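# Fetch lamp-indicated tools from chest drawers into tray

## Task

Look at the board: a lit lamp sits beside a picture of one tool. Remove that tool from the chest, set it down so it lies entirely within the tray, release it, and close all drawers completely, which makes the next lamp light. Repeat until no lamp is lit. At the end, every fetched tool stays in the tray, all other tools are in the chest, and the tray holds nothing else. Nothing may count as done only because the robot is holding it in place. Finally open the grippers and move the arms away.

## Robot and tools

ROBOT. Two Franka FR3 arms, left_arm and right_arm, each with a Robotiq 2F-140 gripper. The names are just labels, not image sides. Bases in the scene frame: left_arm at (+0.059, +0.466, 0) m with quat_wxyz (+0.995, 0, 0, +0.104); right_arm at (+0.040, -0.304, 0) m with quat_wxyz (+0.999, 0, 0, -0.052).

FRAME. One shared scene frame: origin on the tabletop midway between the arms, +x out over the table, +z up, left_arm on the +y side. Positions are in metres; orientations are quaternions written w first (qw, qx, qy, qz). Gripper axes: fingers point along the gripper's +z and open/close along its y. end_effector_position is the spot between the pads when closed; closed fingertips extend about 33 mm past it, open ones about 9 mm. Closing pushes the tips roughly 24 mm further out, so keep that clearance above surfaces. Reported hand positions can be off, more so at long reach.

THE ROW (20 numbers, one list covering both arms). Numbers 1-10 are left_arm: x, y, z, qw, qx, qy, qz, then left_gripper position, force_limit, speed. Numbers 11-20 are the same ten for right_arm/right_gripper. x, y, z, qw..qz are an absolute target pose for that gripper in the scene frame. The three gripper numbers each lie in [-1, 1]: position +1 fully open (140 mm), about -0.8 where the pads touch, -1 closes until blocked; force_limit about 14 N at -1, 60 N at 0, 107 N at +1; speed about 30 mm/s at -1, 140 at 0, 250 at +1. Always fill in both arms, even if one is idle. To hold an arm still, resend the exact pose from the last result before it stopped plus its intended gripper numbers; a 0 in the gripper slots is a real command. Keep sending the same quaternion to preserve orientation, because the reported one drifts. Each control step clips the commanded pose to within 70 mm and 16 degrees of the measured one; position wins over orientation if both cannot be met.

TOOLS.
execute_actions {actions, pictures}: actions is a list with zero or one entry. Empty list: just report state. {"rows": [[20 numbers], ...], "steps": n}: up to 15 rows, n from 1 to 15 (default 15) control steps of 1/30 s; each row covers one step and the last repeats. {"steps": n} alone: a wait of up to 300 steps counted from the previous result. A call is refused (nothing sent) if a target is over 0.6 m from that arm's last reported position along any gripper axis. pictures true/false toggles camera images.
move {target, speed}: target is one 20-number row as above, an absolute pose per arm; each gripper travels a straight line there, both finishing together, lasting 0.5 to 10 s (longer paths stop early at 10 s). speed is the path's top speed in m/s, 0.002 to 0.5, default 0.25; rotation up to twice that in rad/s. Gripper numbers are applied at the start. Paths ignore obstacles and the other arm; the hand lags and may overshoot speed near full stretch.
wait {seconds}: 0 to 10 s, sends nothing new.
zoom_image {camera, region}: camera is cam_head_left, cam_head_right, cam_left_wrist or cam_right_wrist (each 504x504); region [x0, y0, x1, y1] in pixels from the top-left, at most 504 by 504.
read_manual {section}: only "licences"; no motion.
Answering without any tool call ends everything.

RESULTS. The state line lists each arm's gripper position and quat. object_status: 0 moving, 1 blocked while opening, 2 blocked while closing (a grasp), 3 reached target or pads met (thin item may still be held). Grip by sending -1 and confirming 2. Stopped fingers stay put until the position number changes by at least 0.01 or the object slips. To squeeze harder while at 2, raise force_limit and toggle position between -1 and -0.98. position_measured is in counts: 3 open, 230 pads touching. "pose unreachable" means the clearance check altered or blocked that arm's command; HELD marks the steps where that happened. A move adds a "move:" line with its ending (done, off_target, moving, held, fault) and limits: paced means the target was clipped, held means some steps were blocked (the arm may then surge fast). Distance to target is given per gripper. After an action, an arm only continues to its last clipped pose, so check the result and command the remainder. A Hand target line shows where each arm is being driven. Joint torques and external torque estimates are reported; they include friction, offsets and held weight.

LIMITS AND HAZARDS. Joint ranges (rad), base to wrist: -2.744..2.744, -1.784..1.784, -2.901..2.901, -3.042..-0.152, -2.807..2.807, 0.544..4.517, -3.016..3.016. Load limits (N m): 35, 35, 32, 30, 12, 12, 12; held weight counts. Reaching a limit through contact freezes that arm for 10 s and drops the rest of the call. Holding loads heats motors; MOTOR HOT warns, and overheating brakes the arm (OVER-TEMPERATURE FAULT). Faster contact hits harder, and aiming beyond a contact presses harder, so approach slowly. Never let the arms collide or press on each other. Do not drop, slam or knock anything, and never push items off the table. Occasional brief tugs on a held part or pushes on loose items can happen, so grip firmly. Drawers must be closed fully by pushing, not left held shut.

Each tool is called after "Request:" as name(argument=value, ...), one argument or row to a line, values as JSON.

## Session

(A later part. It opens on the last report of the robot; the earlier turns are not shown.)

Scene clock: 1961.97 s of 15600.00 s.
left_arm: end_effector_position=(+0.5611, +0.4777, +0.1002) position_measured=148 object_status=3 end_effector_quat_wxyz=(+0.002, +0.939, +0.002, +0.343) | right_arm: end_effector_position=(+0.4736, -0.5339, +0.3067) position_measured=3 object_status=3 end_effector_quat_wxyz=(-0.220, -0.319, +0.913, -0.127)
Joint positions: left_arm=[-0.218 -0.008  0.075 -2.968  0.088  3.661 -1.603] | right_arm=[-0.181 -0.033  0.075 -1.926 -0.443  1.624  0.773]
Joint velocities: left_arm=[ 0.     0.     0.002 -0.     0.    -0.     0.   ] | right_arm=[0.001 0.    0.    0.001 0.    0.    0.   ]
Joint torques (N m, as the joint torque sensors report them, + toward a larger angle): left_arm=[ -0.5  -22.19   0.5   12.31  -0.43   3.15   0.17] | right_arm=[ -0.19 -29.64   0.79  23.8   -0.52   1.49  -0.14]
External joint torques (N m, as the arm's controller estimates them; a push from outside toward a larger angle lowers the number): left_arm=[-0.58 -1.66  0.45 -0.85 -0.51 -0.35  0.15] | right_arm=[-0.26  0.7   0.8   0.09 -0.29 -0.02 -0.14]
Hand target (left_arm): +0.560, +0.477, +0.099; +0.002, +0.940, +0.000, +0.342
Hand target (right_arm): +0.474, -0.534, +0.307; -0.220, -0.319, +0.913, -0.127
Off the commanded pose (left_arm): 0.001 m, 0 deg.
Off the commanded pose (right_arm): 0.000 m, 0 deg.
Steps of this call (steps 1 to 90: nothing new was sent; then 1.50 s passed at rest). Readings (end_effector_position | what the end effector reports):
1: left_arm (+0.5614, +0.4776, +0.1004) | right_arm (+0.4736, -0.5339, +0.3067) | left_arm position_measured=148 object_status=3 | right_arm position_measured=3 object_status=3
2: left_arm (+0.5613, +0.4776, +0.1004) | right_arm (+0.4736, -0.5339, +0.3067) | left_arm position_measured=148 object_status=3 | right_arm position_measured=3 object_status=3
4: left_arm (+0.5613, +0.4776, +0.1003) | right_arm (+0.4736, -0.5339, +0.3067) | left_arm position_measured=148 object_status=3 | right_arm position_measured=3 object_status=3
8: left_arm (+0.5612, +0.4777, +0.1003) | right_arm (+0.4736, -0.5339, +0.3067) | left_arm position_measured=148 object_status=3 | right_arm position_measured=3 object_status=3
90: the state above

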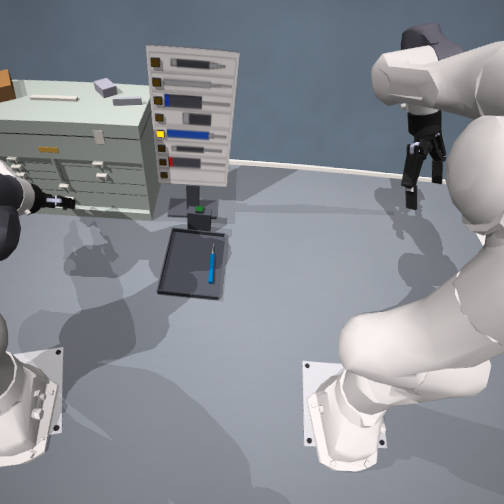

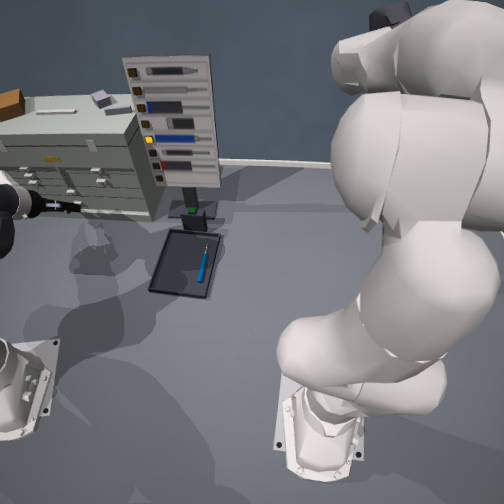

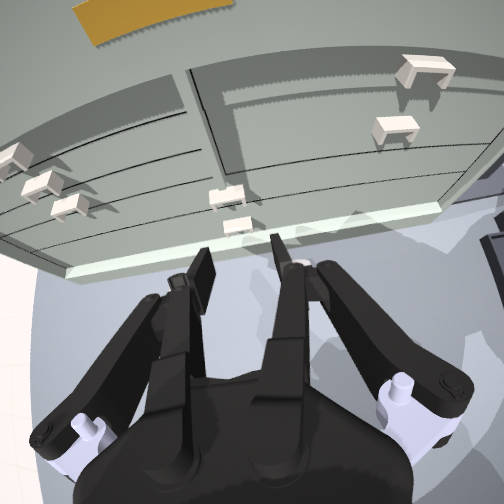

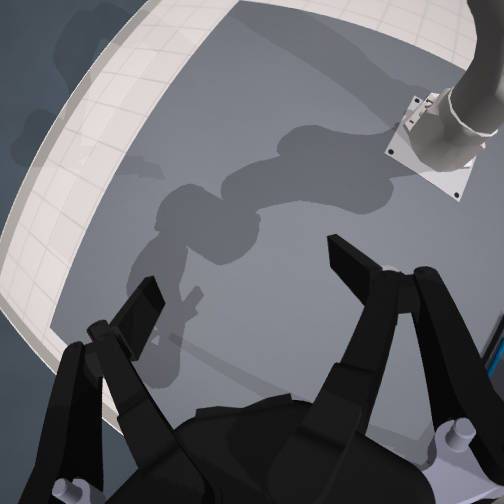

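Request:
move(
  target=[0.585,0.478,0.082,0,0.94,0,0.342,-0.15,0,0,0.4736,-0.5339,0.3067,-0.220,-0.319,0.913,-0.127,1,0,0],
  speed=0.06,
)

Request:
move(
  target=[0.606,0.478,0.082,0,0.94,0,0.342,-0.15,0,0,0.4736,-0.5339,0.3067,-0.220,-0.319,0.913,-0.127,1,0,0],
  speed=0.03,
)

Request:
move(
  target=[0.56,0.478,0.10,0,0.94,0,0.342,-0.15,0,0,0.4736,-0.5339,0.3067,-0.220,-0.319,0.913,-0.127,1,0,0],
  speed=0.06,
)

Scene clock: 1971.87 s of 15600.00 s.
left_arm: end_effector_position=(+0.5835, +0.4799, +0.0812) position_measured=148 object_status=3 end_effector_quat_wxyz=(-0.001, +0.941, +0.002, +0.340) | right_arm: end_effector_position=(+0.4736, -0.5339, +0.3067) position_measured=3 object_status=3 end_effector_quat_wxyz=(-0.220, -0.319, +0.913, -0.127)
Joint positions: left_arm=[-0.222  0.111  0.073 -2.886  0.077  3.69  -1.601] | right_arm=[-0.181 -0.033  0.075 -1.926 -0.443  1.624  0.773]
Joint velocities: left_arm=[ 0.001  0.003 -0.     0.001 -0.002  0.007  0.003] | right_arm=[-0.001 -0.001 -0.    -0.     0.     0.    -0.003]
Joint torques (N m, as the joint torque sensors report them, + toward a larger angle): left_arm=[ -1.65 -24.08   0.15  14.03  -0.44   4.     0.31] | right_arm=[ -0.21 -29.64   0.88  23.87  -0.59   1.46  -0.19]
External joint torques (N m, as the arm's controller estimates them; a push from outside toward a larger angle lowers the number): left_arm=[-1.65 -0.25 -0.11  1.66 -0.5   0.51  0.29] | right_arm=[-0.09  0.67  1.08  0.19 -0.35 -0.02 -0.2 ]
Hand target (left_arm): +0.585, +0.479, +0.082; -0.001, +0.940, -0.000, +0.342
Hand target (right_arm): +0.474, -0.534, +0.307; -0.220, -0.319, +0.913, -0.127
Off the commanded pose (left_arm): 0.003 m, 0 deg.
Off the commanded pose (right_arm): 0.000 m, 0 deg.
After step 90, 6.03 s passed at rest.
move: done

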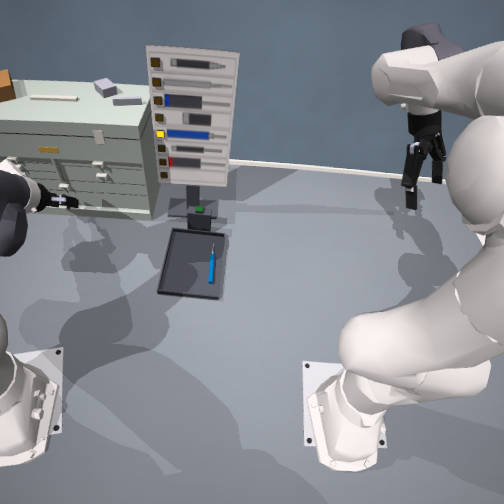

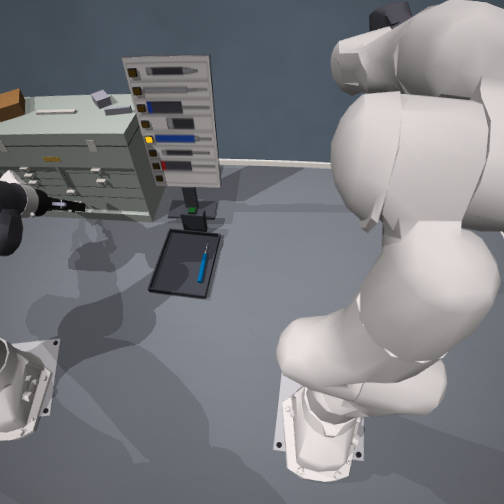

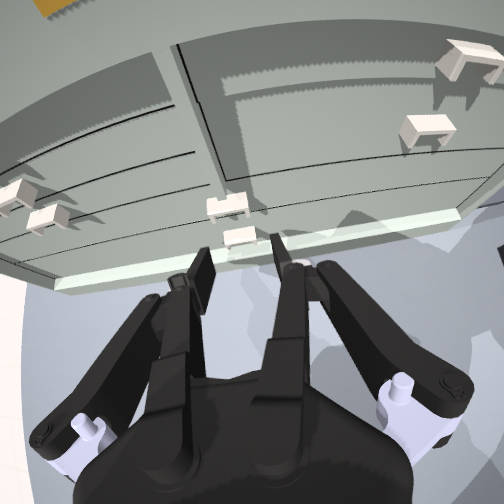

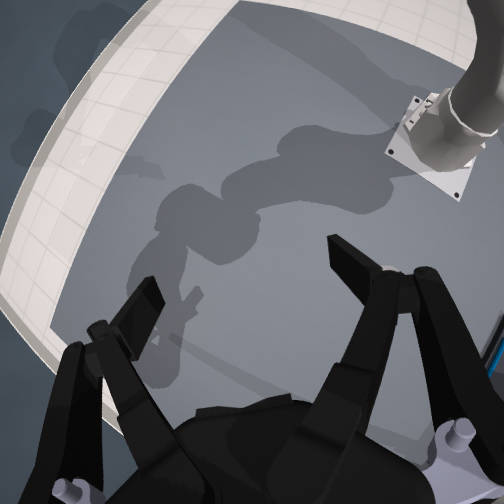

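Scene clock: 1972.83 s of 15600.00 s.
left_arm: end_effector_position=(+0.5998, +0.4803, +0.0825) position_measured=148 object_status=3 end_effector_quat_wxyz=(-0.002, +0.940, -0.000, +0.342) | right_arm: end_effector_position=(+0.4736, -0.5339, +0.3067) position_measured=3 object_status=3 end_effector_quat_wxyz=(-0.220, -0.319, +0.913, -0.127)
Joint positions: left_arm=[-0.222  0.136  0.072 -2.839  0.08   3.674 -1.601] | right_arm=[-0.181 -0.033  0.075 -1.926 -0.443  1.624  0.773]
Joint velocities: left_arm=[-0.     0.001 -0.     0.001  0.002 -0.002 -0.   ] | right_arm=[ 0.     0.    -0.    -0.001  0.    -0.    -0.001]
Joint torques (N m, as the joint torque sensors report them, + toward a larger angle): left_arm=[ -0.52 -18.79  -1.08  26.11   0.49   2.29  -0.32] | right_arm=[ -0.48 -30.18   0.95  23.64  -0.49   1.49  -0.1 ]
External joint torques (N m, as the arm's controller estimates them; a push from outside toward a larger angle lowers the number): left_arm=[-0.48  6.3  -1.36 13.31  0.42 -1.19 -0.34] | right_arm=[-0.42 -0.06  1.08  0.1  -0.27  0.01 -0.11]
Hand target (left_arm): +0.606, +0.478, +0.082; -0.000, +0.940, -0.000, +0.342
Hand target (right_arm): +0.474, -0.534, +0.307; -0.220, -0.319, +0.913, -0.127
Off the commanded pose (left_arm): 0.007 m, 0 deg.
Off the commanded pose (right_arm): 0.000 m, 0 deg.
move: off_target (left_arm)

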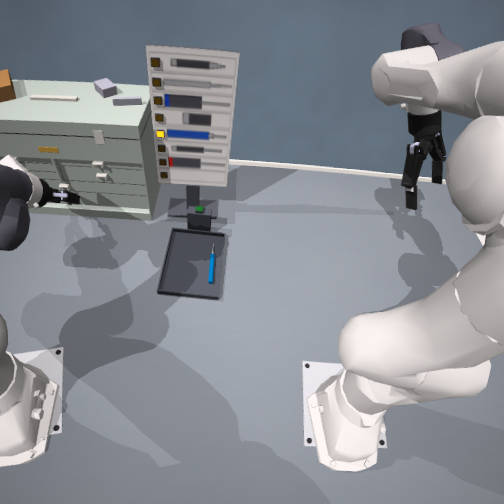

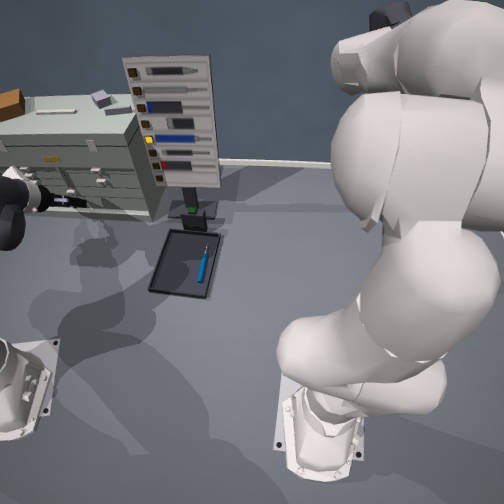

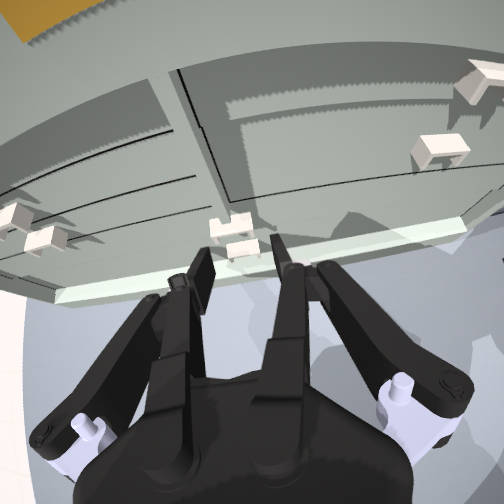

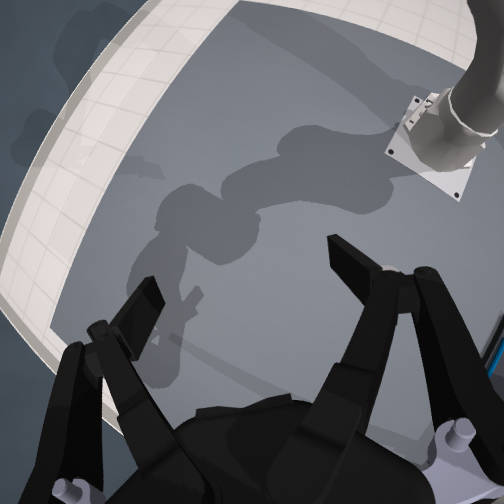

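Scene clock: 1973.90 s of 15600.00 s.
left_arm: end_effector_position=(+0.5614, +0.4766, +0.1007) position_measured=148 object_status=3 end_effector_quat_wxyz=(+0.002, +0.939, +0.002, +0.344) | right_arm: end_effector_position=(+0.4736, -0.5339, +0.3067) position_measured=3 object_status=3 end_effector_quat_wxyz=(-0.220, -0.319, +0.913, -0.127)
Joint positions: left_arm=[-0.222 -0.009  0.073 -2.969  0.08   3.662 -1.601] | right_arm=[-0.181 -0.033  0.075 -1.926 -0.443  1.624  0.773]
Joint velocities: left_arm=[ 0.001 -0.003 -0.    -0.003  0.001 -0.007  0.002] | right_arm=[-0.001 -0.001  0.001  0.001 -0.     0.001  0.   ]
Joint torques (N m, as the joint torque sensors report them, + toward a larger angle): left_arm=[  0.31 -22.6    1.89  11.86   0.5    3.13   0.3 ] | right_arm=[ -0.19 -29.74   0.8   23.85  -0.52   1.47  -0.11]
External joint torques (N m, as the arm's controller estimates them; a push from outside toward a larger angle lowers the number): left_arm=[ 0.23 -2.16  1.83 -1.33  0.4  -0.36  0.28] | right_arm=[-0.15  0.5   0.9   0.2  -0.29 -0.02 -0.12]
Hand target (left_arm): +0.560, +0.477, +0.100; +0.001, +0.940, +0.000, +0.342
Hand target (right_arm): +0.474, -0.534, +0.307; -0.220, -0.319, +0.913, -0.127
Off the commanded pose (left_arm): 0.002 m, 0 deg.
Off the commanded pose (right_arm): 0.000 m, 0 deg.
move: done

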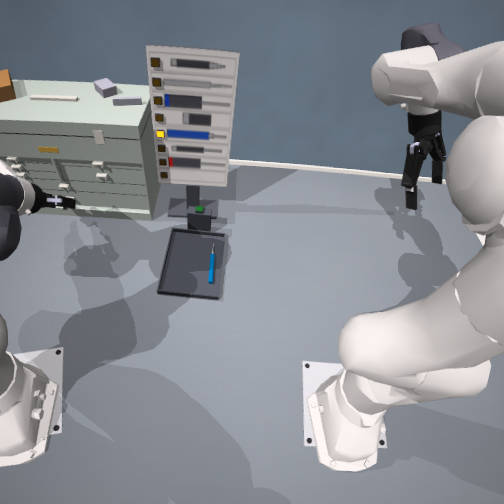

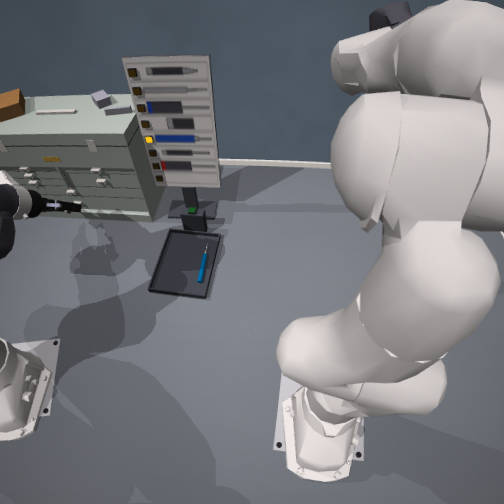

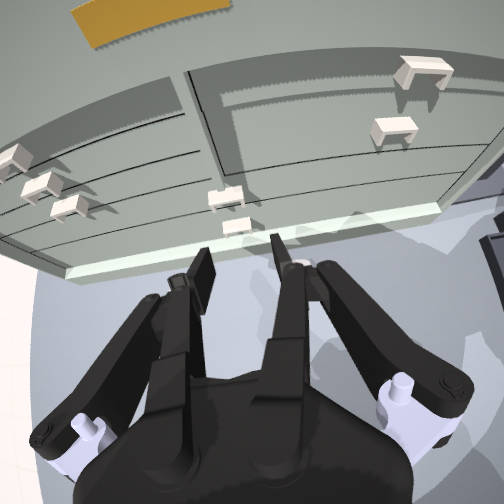

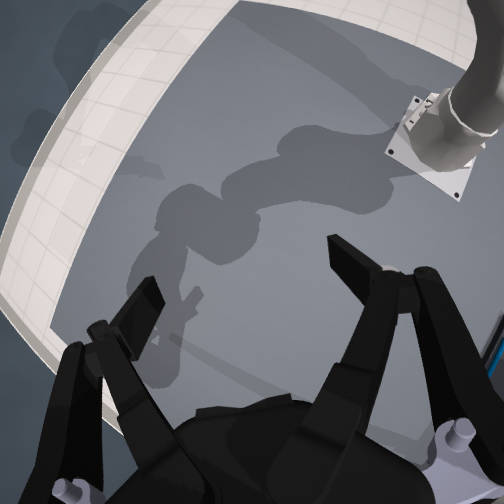

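Request:
wait(
  seconds=1,
)

Request:
zoom_image(
  camera="cam_left_wrist",
  region=[0,30,504,300],
)

Request:
zoom_image(
  camera="cam_head_left",
  region=[0,130,170,230],
)

Scene clock: 1980.57 s of 15600.00 s.
left_arm: end_effector_position=(+0.5611, +0.4766, +0.1004) position_measured=148 object_status=3 end_effector_quat_wxyz=(+0.002, +0.939, +0.002, +0.343) | right_arm: end_effector_position=(+0.4736, -0.5339, +0.3067) position_measured=3 object_status=3 end_effector_quat_wxyz=(-0.220, -0.319, +0.913, -0.127)
Joint positions: left_arm=[-0.222 -0.01   0.073 -2.969  0.08   3.661 -1.601] | right_arm=[-0.181 -0.033  0.075 -1.926 -0.443  1.624  0.773]
Joint velocities: left_arm=[-0.001 -0.     0.002  0.     0.001 -0.    -0.002] | right_arm=[ 0.002 -0.001  0.     0.001  0.002 -0.001 -0.   ]
Joint torques (N m, as the joint torque sensors report them, + toward a larger angle): left_arm=[  0.12 -22.65   1.88  12.06   0.48   3.12   0.23] | right_arm=[ -0.25 -29.69   0.98  24.11  -0.52   1.47  -0.17]
External joint torques (N m, as the arm's controller estimates them; a push from outside toward a larger angle lowers the number): left_arm=[ 0.11 -2.16  1.89 -1.11  0.37 -0.38  0.21] | right_arm=[-0.44  0.54  0.87  0.47 -0.3  -0.03 -0.17]
Hand target (left_arm): +0.560, +0.477, +0.100; +0.001, +0.940, +0.000, +0.342
Hand target (right_arm): +0.474, -0.534, +0.307; -0.220, -0.319, +0.913, -0.127
Off the commanded pose (left_arm): 0.002 m, 0 deg.
Off the commanded pose (right_arm): 0.000 m, 0 deg.
Steps of this call (steps 1 to 90: nothing new was sent; then 3.67 s passed at rest). Readings (end_effector_position | what the end effector reports):
1: left_arm (+0.5614, +0.4766, +0.1007) | right_arm (+0.4736, -0.5339, +0.3067) | left_arm position_measured=148 object_status=3 | right_arm position_measured=3 object_status=3
2: left_arm (+0.5613, +0.4766, +0.1006) | right_arm (+0.4736, -0.5339, +0.3067) | left_arm position_measured=148 object_status=3 | right_arm position_measured=3 object_status=3
4: left_arm (+0.5613, +0.4766, +0.1006) | right_arm (+0.4736, -0.5339, +0.3067) | left_arm position_measured=148 object_status=3 | right_arm position_measured=3 object_status=3
8: left_arm (+0.5612, +0.4766, +0.1005) | right_arm (+0.4736, -0.5339, +0.3067) | left_arm position_measured=148 object_status=3 | right_arm position_measured=3 object_status=3
90: the state above

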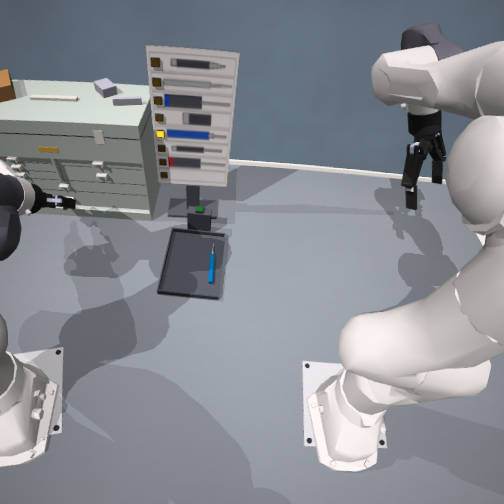

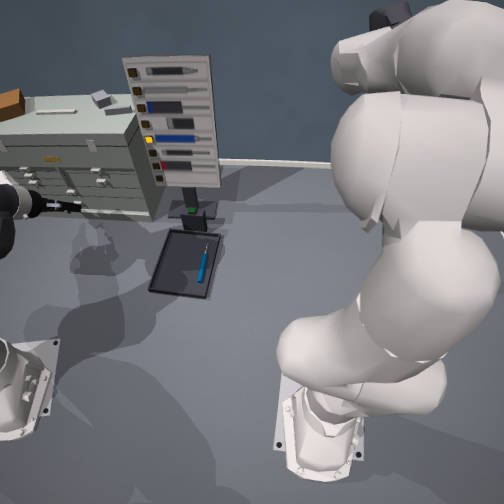

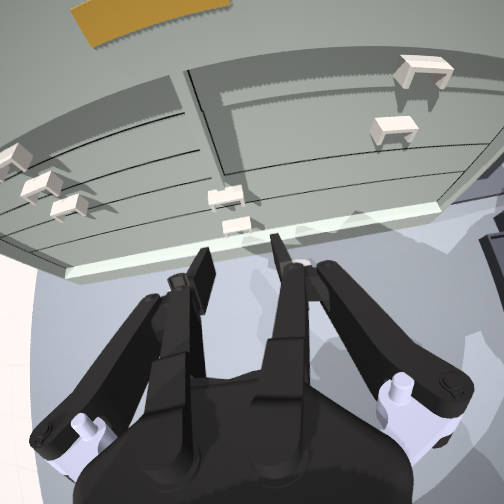

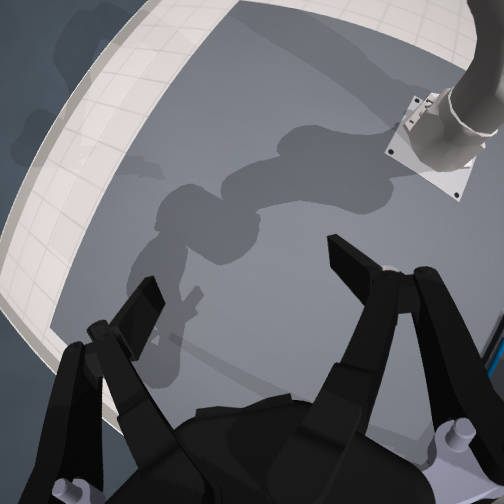

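Region (0, 30, 504, 300) of cam_left_wrist's 504x504 image, scaled by 1.000; it fills the top 270 rows of this view, and the rest is white.

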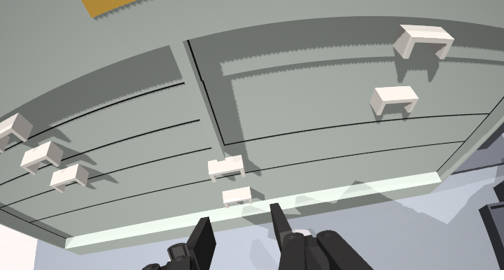

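Region (0, 130, 170, 230) of cam_head_left's 504x504 image, scaled by 2.965, with more detail than that image has; it fills the top 296 rows of this view, and the rest is white.

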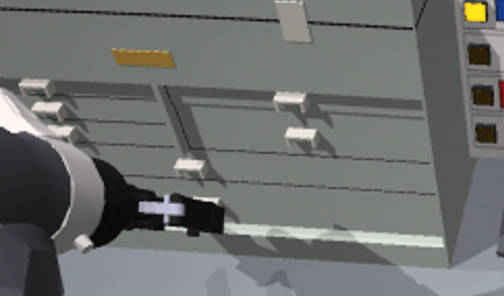

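Request:
move(
  target=[0.565,0.355,0.168,0,0.94,0,0.342,-0.15,0,0,0.4736,-0.5339,0.3067,-0.220,-0.319,0.913,-0.127,1,0,0],
  speed=0.12,
)

Request:
move(
  target=[0.604,0.355,0.168,0,0.94,0,0.342,-0.15,0,0,0.4736,-0.5339,0.3067,-0.220,-0.319,0.913,-0.127,1,0,0],
  speed=0.03,
)

Request:
move(
  target=[0.565,0.355,0.17,0,0.94,0,0.342,-0.15,0,0,0.4736,-0.5339,0.3067,-0.220,-0.319,0.913,-0.127,1,0,0],
  speed=0.06,
)

Scene clock: 1998.97 s of 15600.00 s.
left_arm: end_effector_position=(+0.5661, +0.3564, +0.1682) position_measured=148 object_status=3 end_effector_quat_wxyz=(+0.000, +0.939, -0.004, +0.344) | right_arm: end_effector_position=(+0.4736, -0.5339, +0.3067) position_measured=3 object_status=3 end_effector_quat_wxyz=(-0.220, -0.319, +0.913, -0.127)
Joint positions: left_arm=[ 0.135 -0.3   -0.825 -2.874 -0.646  3.327 -1.419] | right_arm=[-0.181 -0.033  0.075 -1.926 -0.443  1.624  0.773]
Joint velocities: left_arm=[ 0.013 -0.002 -0.014  0.001 -0.006 -0.015  0.002] | right_arm=[-0.001  0.     0.    -0.001  0.001  0.    -0.001]
Joint torques (N m, as the joint torque sensors report them, + toward a larger angle): left_arm=[  2.15 -13.11   3.83  18.78   0.36   3.03  -0.17] | right_arm=[ -0.14 -29.48   0.83  23.86  -0.5    1.49  -0.14]
External joint torques (N m, as the arm's controller estimates them; a push from outside toward a larger angle lowers the number): left_arm=[ 2.16 -1.69 -0.27  1.8  -0.35 -0.46 -0.18] | right_arm=[-0.08  0.66  0.97  0.29 -0.27  0.   -0.15]
Hand target (left_arm): +0.566, +0.357, +0.168; +0.001, +0.939, -0.000, +0.343
Hand target (right_arm): +0.474, -0.534, +0.307; -0.220, -0.319, +0.913, -0.127
Off the commanded pose (left_arm): 0.002 m, 1 deg.
Off the commanded pose (right_arm): 0.000 m, 0 deg.
After step 90, 13.43 s passed at rest.
move: done

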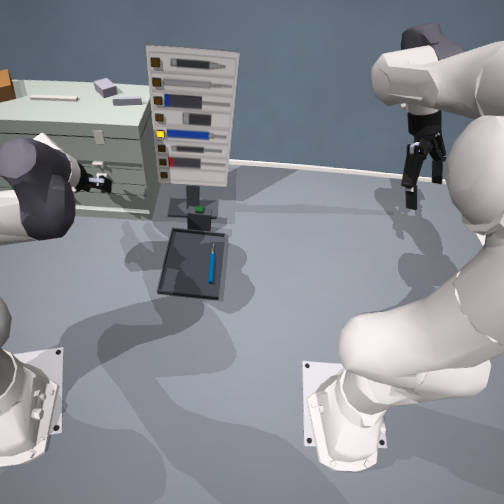

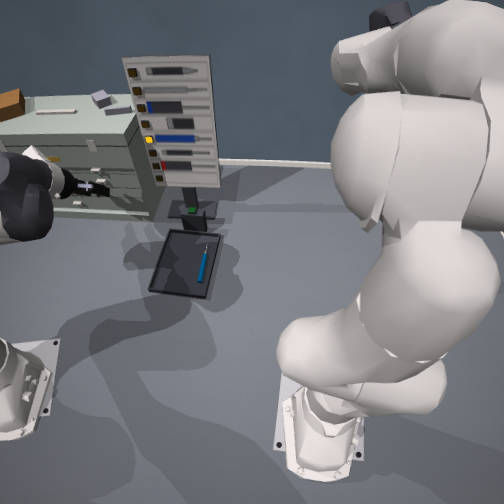

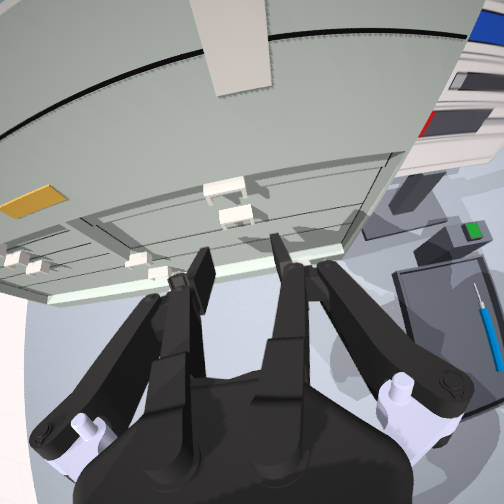

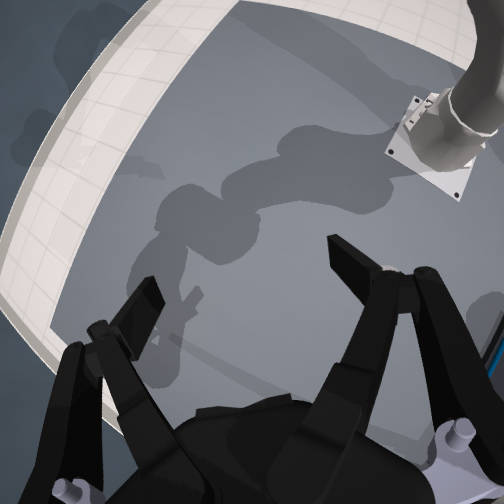

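Scene clock: 2000.47 s of 15600.00 s.
left_arm: end_effector_position=(+0.5994, +0.3560, +0.1678) position_measured=148 object_status=3 end_effector_quat_wxyz=(-0.006, +0.939, -0.005, +0.344) | right_arm: end_effector_position=(+0.4736, -0.5339, +0.3067) position_measured=3 object_status=3 end_effector_quat_wxyz=(-0.220, -0.319, +0.913, -0.127)
Joint positions: left_arm=[ 0.433 -0.245 -1.075 -2.776 -0.614  3.321 -1.412] | right_arm=[-0.181 -0.033  0.075 -1.926 -0.443  1.624  0.773]
Joint velocities: left_arm=[ 0.059 -0.011 -0.067  0.005  0.     0.     0.   ] | right_arm=[-0.    -0.001 -0.    -0.001 -0.001  0.001  0.001]
Joint torques (N m, as the joint torque sensors report them, + toward a larger angle): left_arm=[ 5.32 -1.53  5.57 26.98  1.61  2.14 -0.01] | right_arm=[ -0.47 -29.42   0.76  23.67  -0.57   1.47  -0.18]
External joint torques (N m, as the arm's controller estimates them; a push from outside toward a larger angle lowers the number): left_arm=[ 5.36  7.5   0.92  9.82  0.92 -1.33 -0.03] | right_arm=[-0.49  0.74  0.82  0.07 -0.34 -0.02 -0.19]
Hand target (left_arm): +0.604, +0.355, +0.168; -0.001, +0.940, -0.001, +0.342
Hand target (right_arm): +0.474, -0.534, +0.307; -0.220, -0.319, +0.913, -0.127
Off the commanded pose (left_arm): 0.005 m, 1 deg.
Off the commanded pose (right_arm): 0.000 m, 0 deg.
move: off_target (left_arm)

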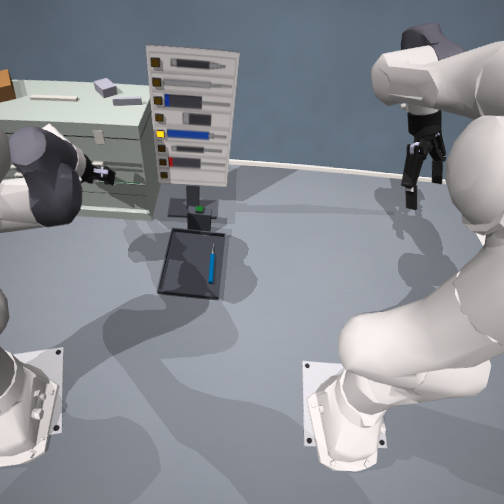

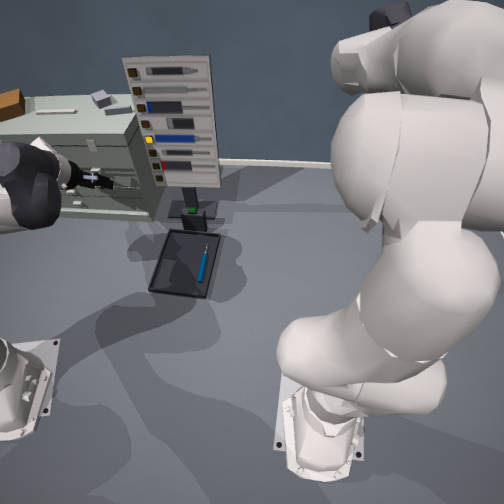

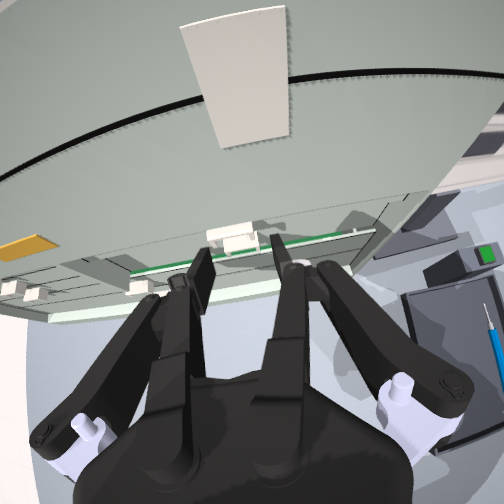

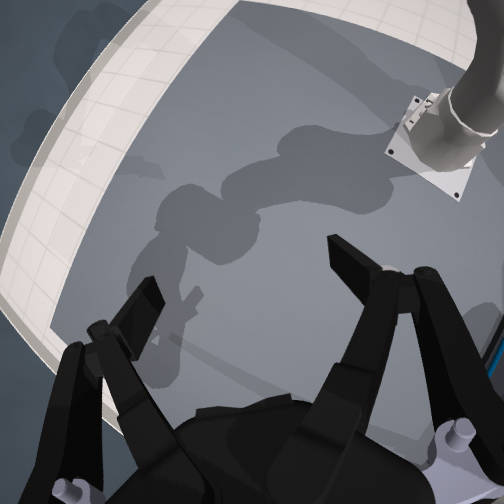

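Scene clock: 2001.40 s of 15600.00 s.
left_arm: end_effector_position=(+0.5666, +0.3543, +0.1721) position_measured=148 object_status=3 end_effector_quat_wxyz=(+0.001, +0.939, -0.000, +0.344) | right_arm: end_effector_position=(+0.4736, -0.5339, +0.3067) position_measured=3 object_status=3 end_effector_quat_wxyz=(-0.220, -0.319, +0.913, -0.127)
Joint positions: left_arm=[ 0.146 -0.319 -0.843 -2.866 -0.669  3.306 -1.416] | right_arm=[-0.181 -0.033  0.075 -1.926 -0.443  1.624  0.773]
Joint velocities: left_arm=[-0.036  0.001  0.04  -0.005  0.001 -0.001 -0.001] | right_arm=[ 0.001  0.    -0.001 -0.     0.001  0.    -0.001]
Joint torques (N m, as the joint torque sensors report them, + toward a larger angle): left_arm=[ -2.53 -10.4    7.49  16.8    0.45   3.27   0.06] | right_arm=[ -0.26 -29.54   0.62  23.9   -0.53   1.53  -0.05]
External joint torques (N m, as the arm's controller estimates them; a push from outside toward a larger angle lowers the number): left_arm=[-2.54  0.49  3.09 -0.37 -0.3  -0.21  0.05] | right_arm=[-0.31  0.65  0.65  0.28 -0.3   0.03 -0.06]
Hand target (left_arm): +0.565, +0.354, +0.170; +0.001, +0.940, +0.000, +0.342
Hand target (right_arm): +0.474, -0.534, +0.307; -0.220, -0.319, +0.913, -0.127
Off the commanded pose (left_arm): 0.003 m, 0 deg.
Off the commanded pose (right_arm): 0.000 m, 0 deg.
move: done

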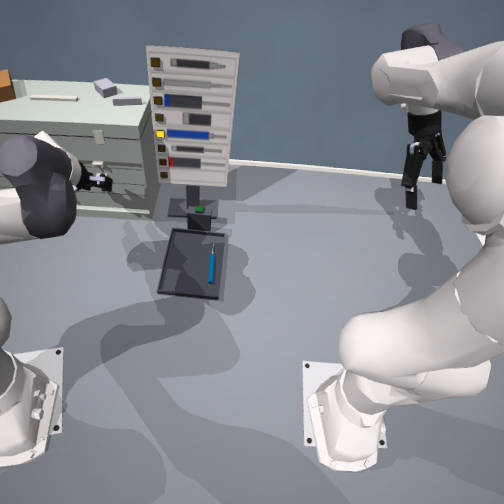

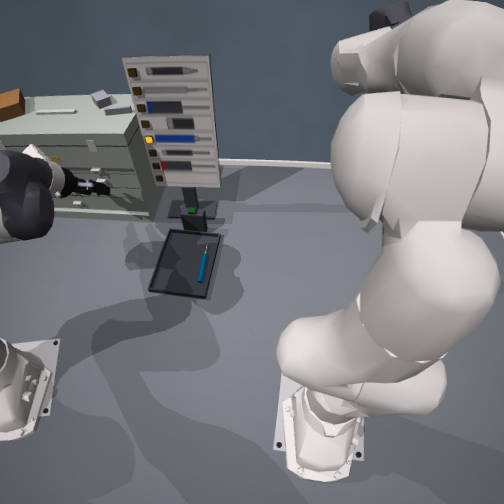

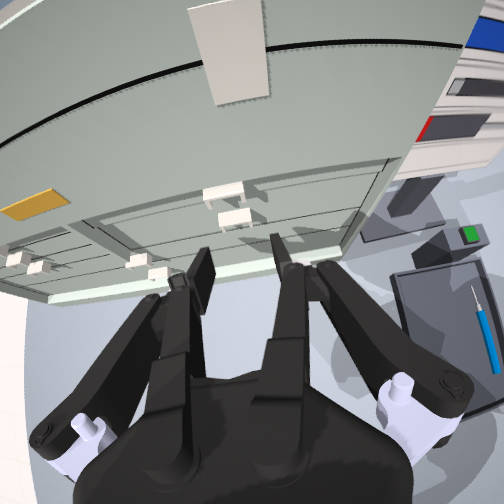

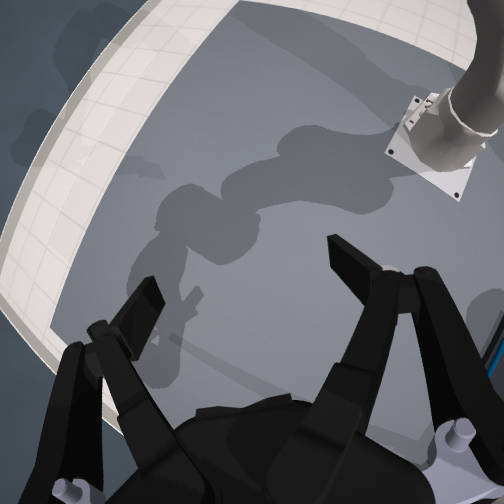

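Request:
move(
  target=[0.592,0.355,0.168,0,0.94,0,0.342,-0.15,0,0,0.4736,-0.5339,0.3067,-0.220,-0.319,0.913,-0.127,1,0,0],
  speed=0.04,
)

Request:
zoom_image(
  camera="cam_left_wrist",
  region=[60,170,420,330],
)

Scene clock: 2011.53 s of 15600.00 s.
left_arm: end_effector_position=(+0.5904, +0.3556, +0.1664) position_measured=148 object_status=3 end_effector_quat_wxyz=(-0.000, +0.940, +0.001, +0.340) | right_arm: end_effector_position=(+0.4736, -0.5339, +0.3067) position_measured=3 object_status=3 end_effector_quat_wxyz=(-0.220, -0.319, +0.913, -0.127)
Joint positions: left_arm=[ 0.339 -0.252 -0.99  -2.797 -0.632  3.313 -1.413] | right_arm=[-0.181 -0.033  0.075 -1.926 -0.443  1.624  0.773]
Joint velocities: left_arm=[ 0.052  0.001 -0.058  0.006  0.001  0.001 -0.   ] | right_arm=[-0.001 -0.002  0.002  0.     0.001 -0.001  0.001]
Joint torques (N m, as the joint torque sensors report them, + toward a larger angle): left_arm=[  1.63 -11.72   3.57  19.62   1.34   3.68   0.08] | right_arm=[ -0.39 -29.42   1.06  23.44  -0.5    1.48  -0.12]
External joint torques (N m, as the arm's controller estimates them; a push from outside toward a larger angle lowers the number): left_arm=[ 1.68 -1.26 -0.84  2.43  0.62  0.2   0.06] | right_arm=[-0.53  0.81  0.98 -0.19 -0.29 -0.01 -0.13]
Hand target (left_arm): +0.592, +0.355, +0.168; -0.001, +0.940, -0.000, +0.342
Hand target (right_arm): +0.474, -0.534, +0.307; -0.220, -0.319, +0.913, -0.127
Off the commanded pose (left_arm): 0.002 m, 0 deg.
Off the commanded pose (right_arm): 0.000 m, 0 deg.
After step 90, 6.20 s passed at rest.
move: done

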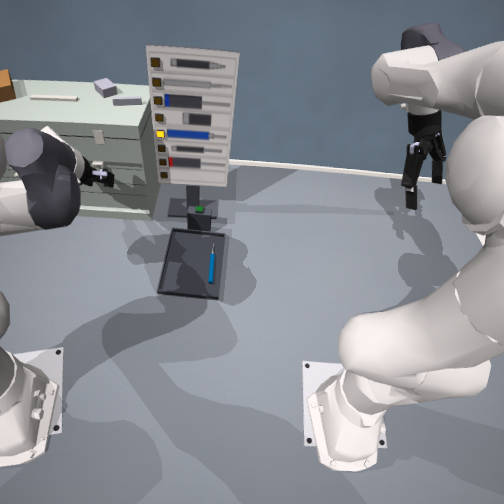

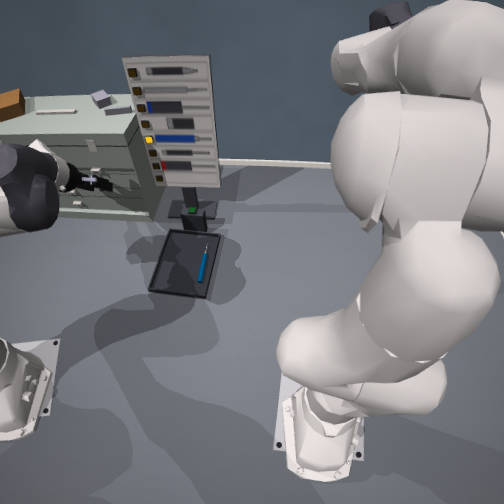

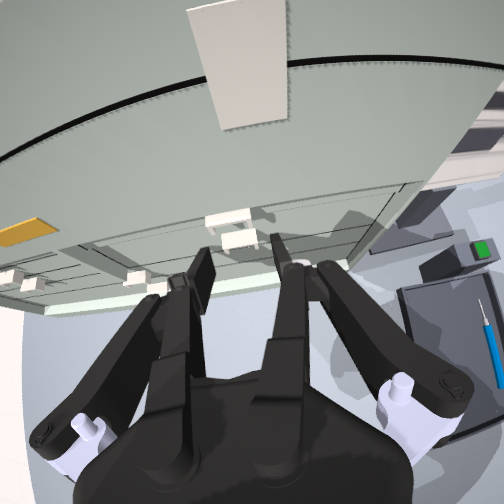

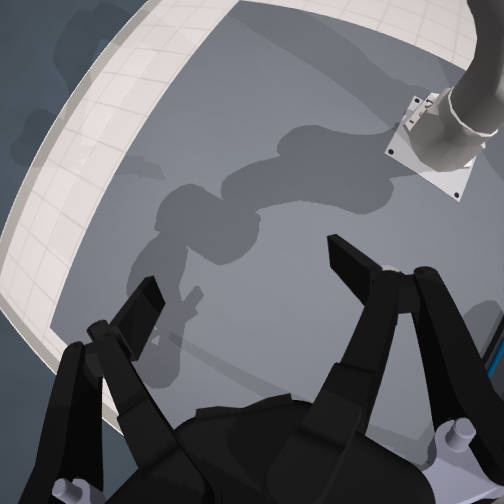

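Region (60, 170, 420, 330) of cam_left_wrist's 504x504 image, scaled by 1.400, with more detail than that image has.

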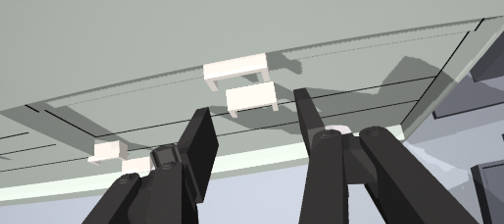

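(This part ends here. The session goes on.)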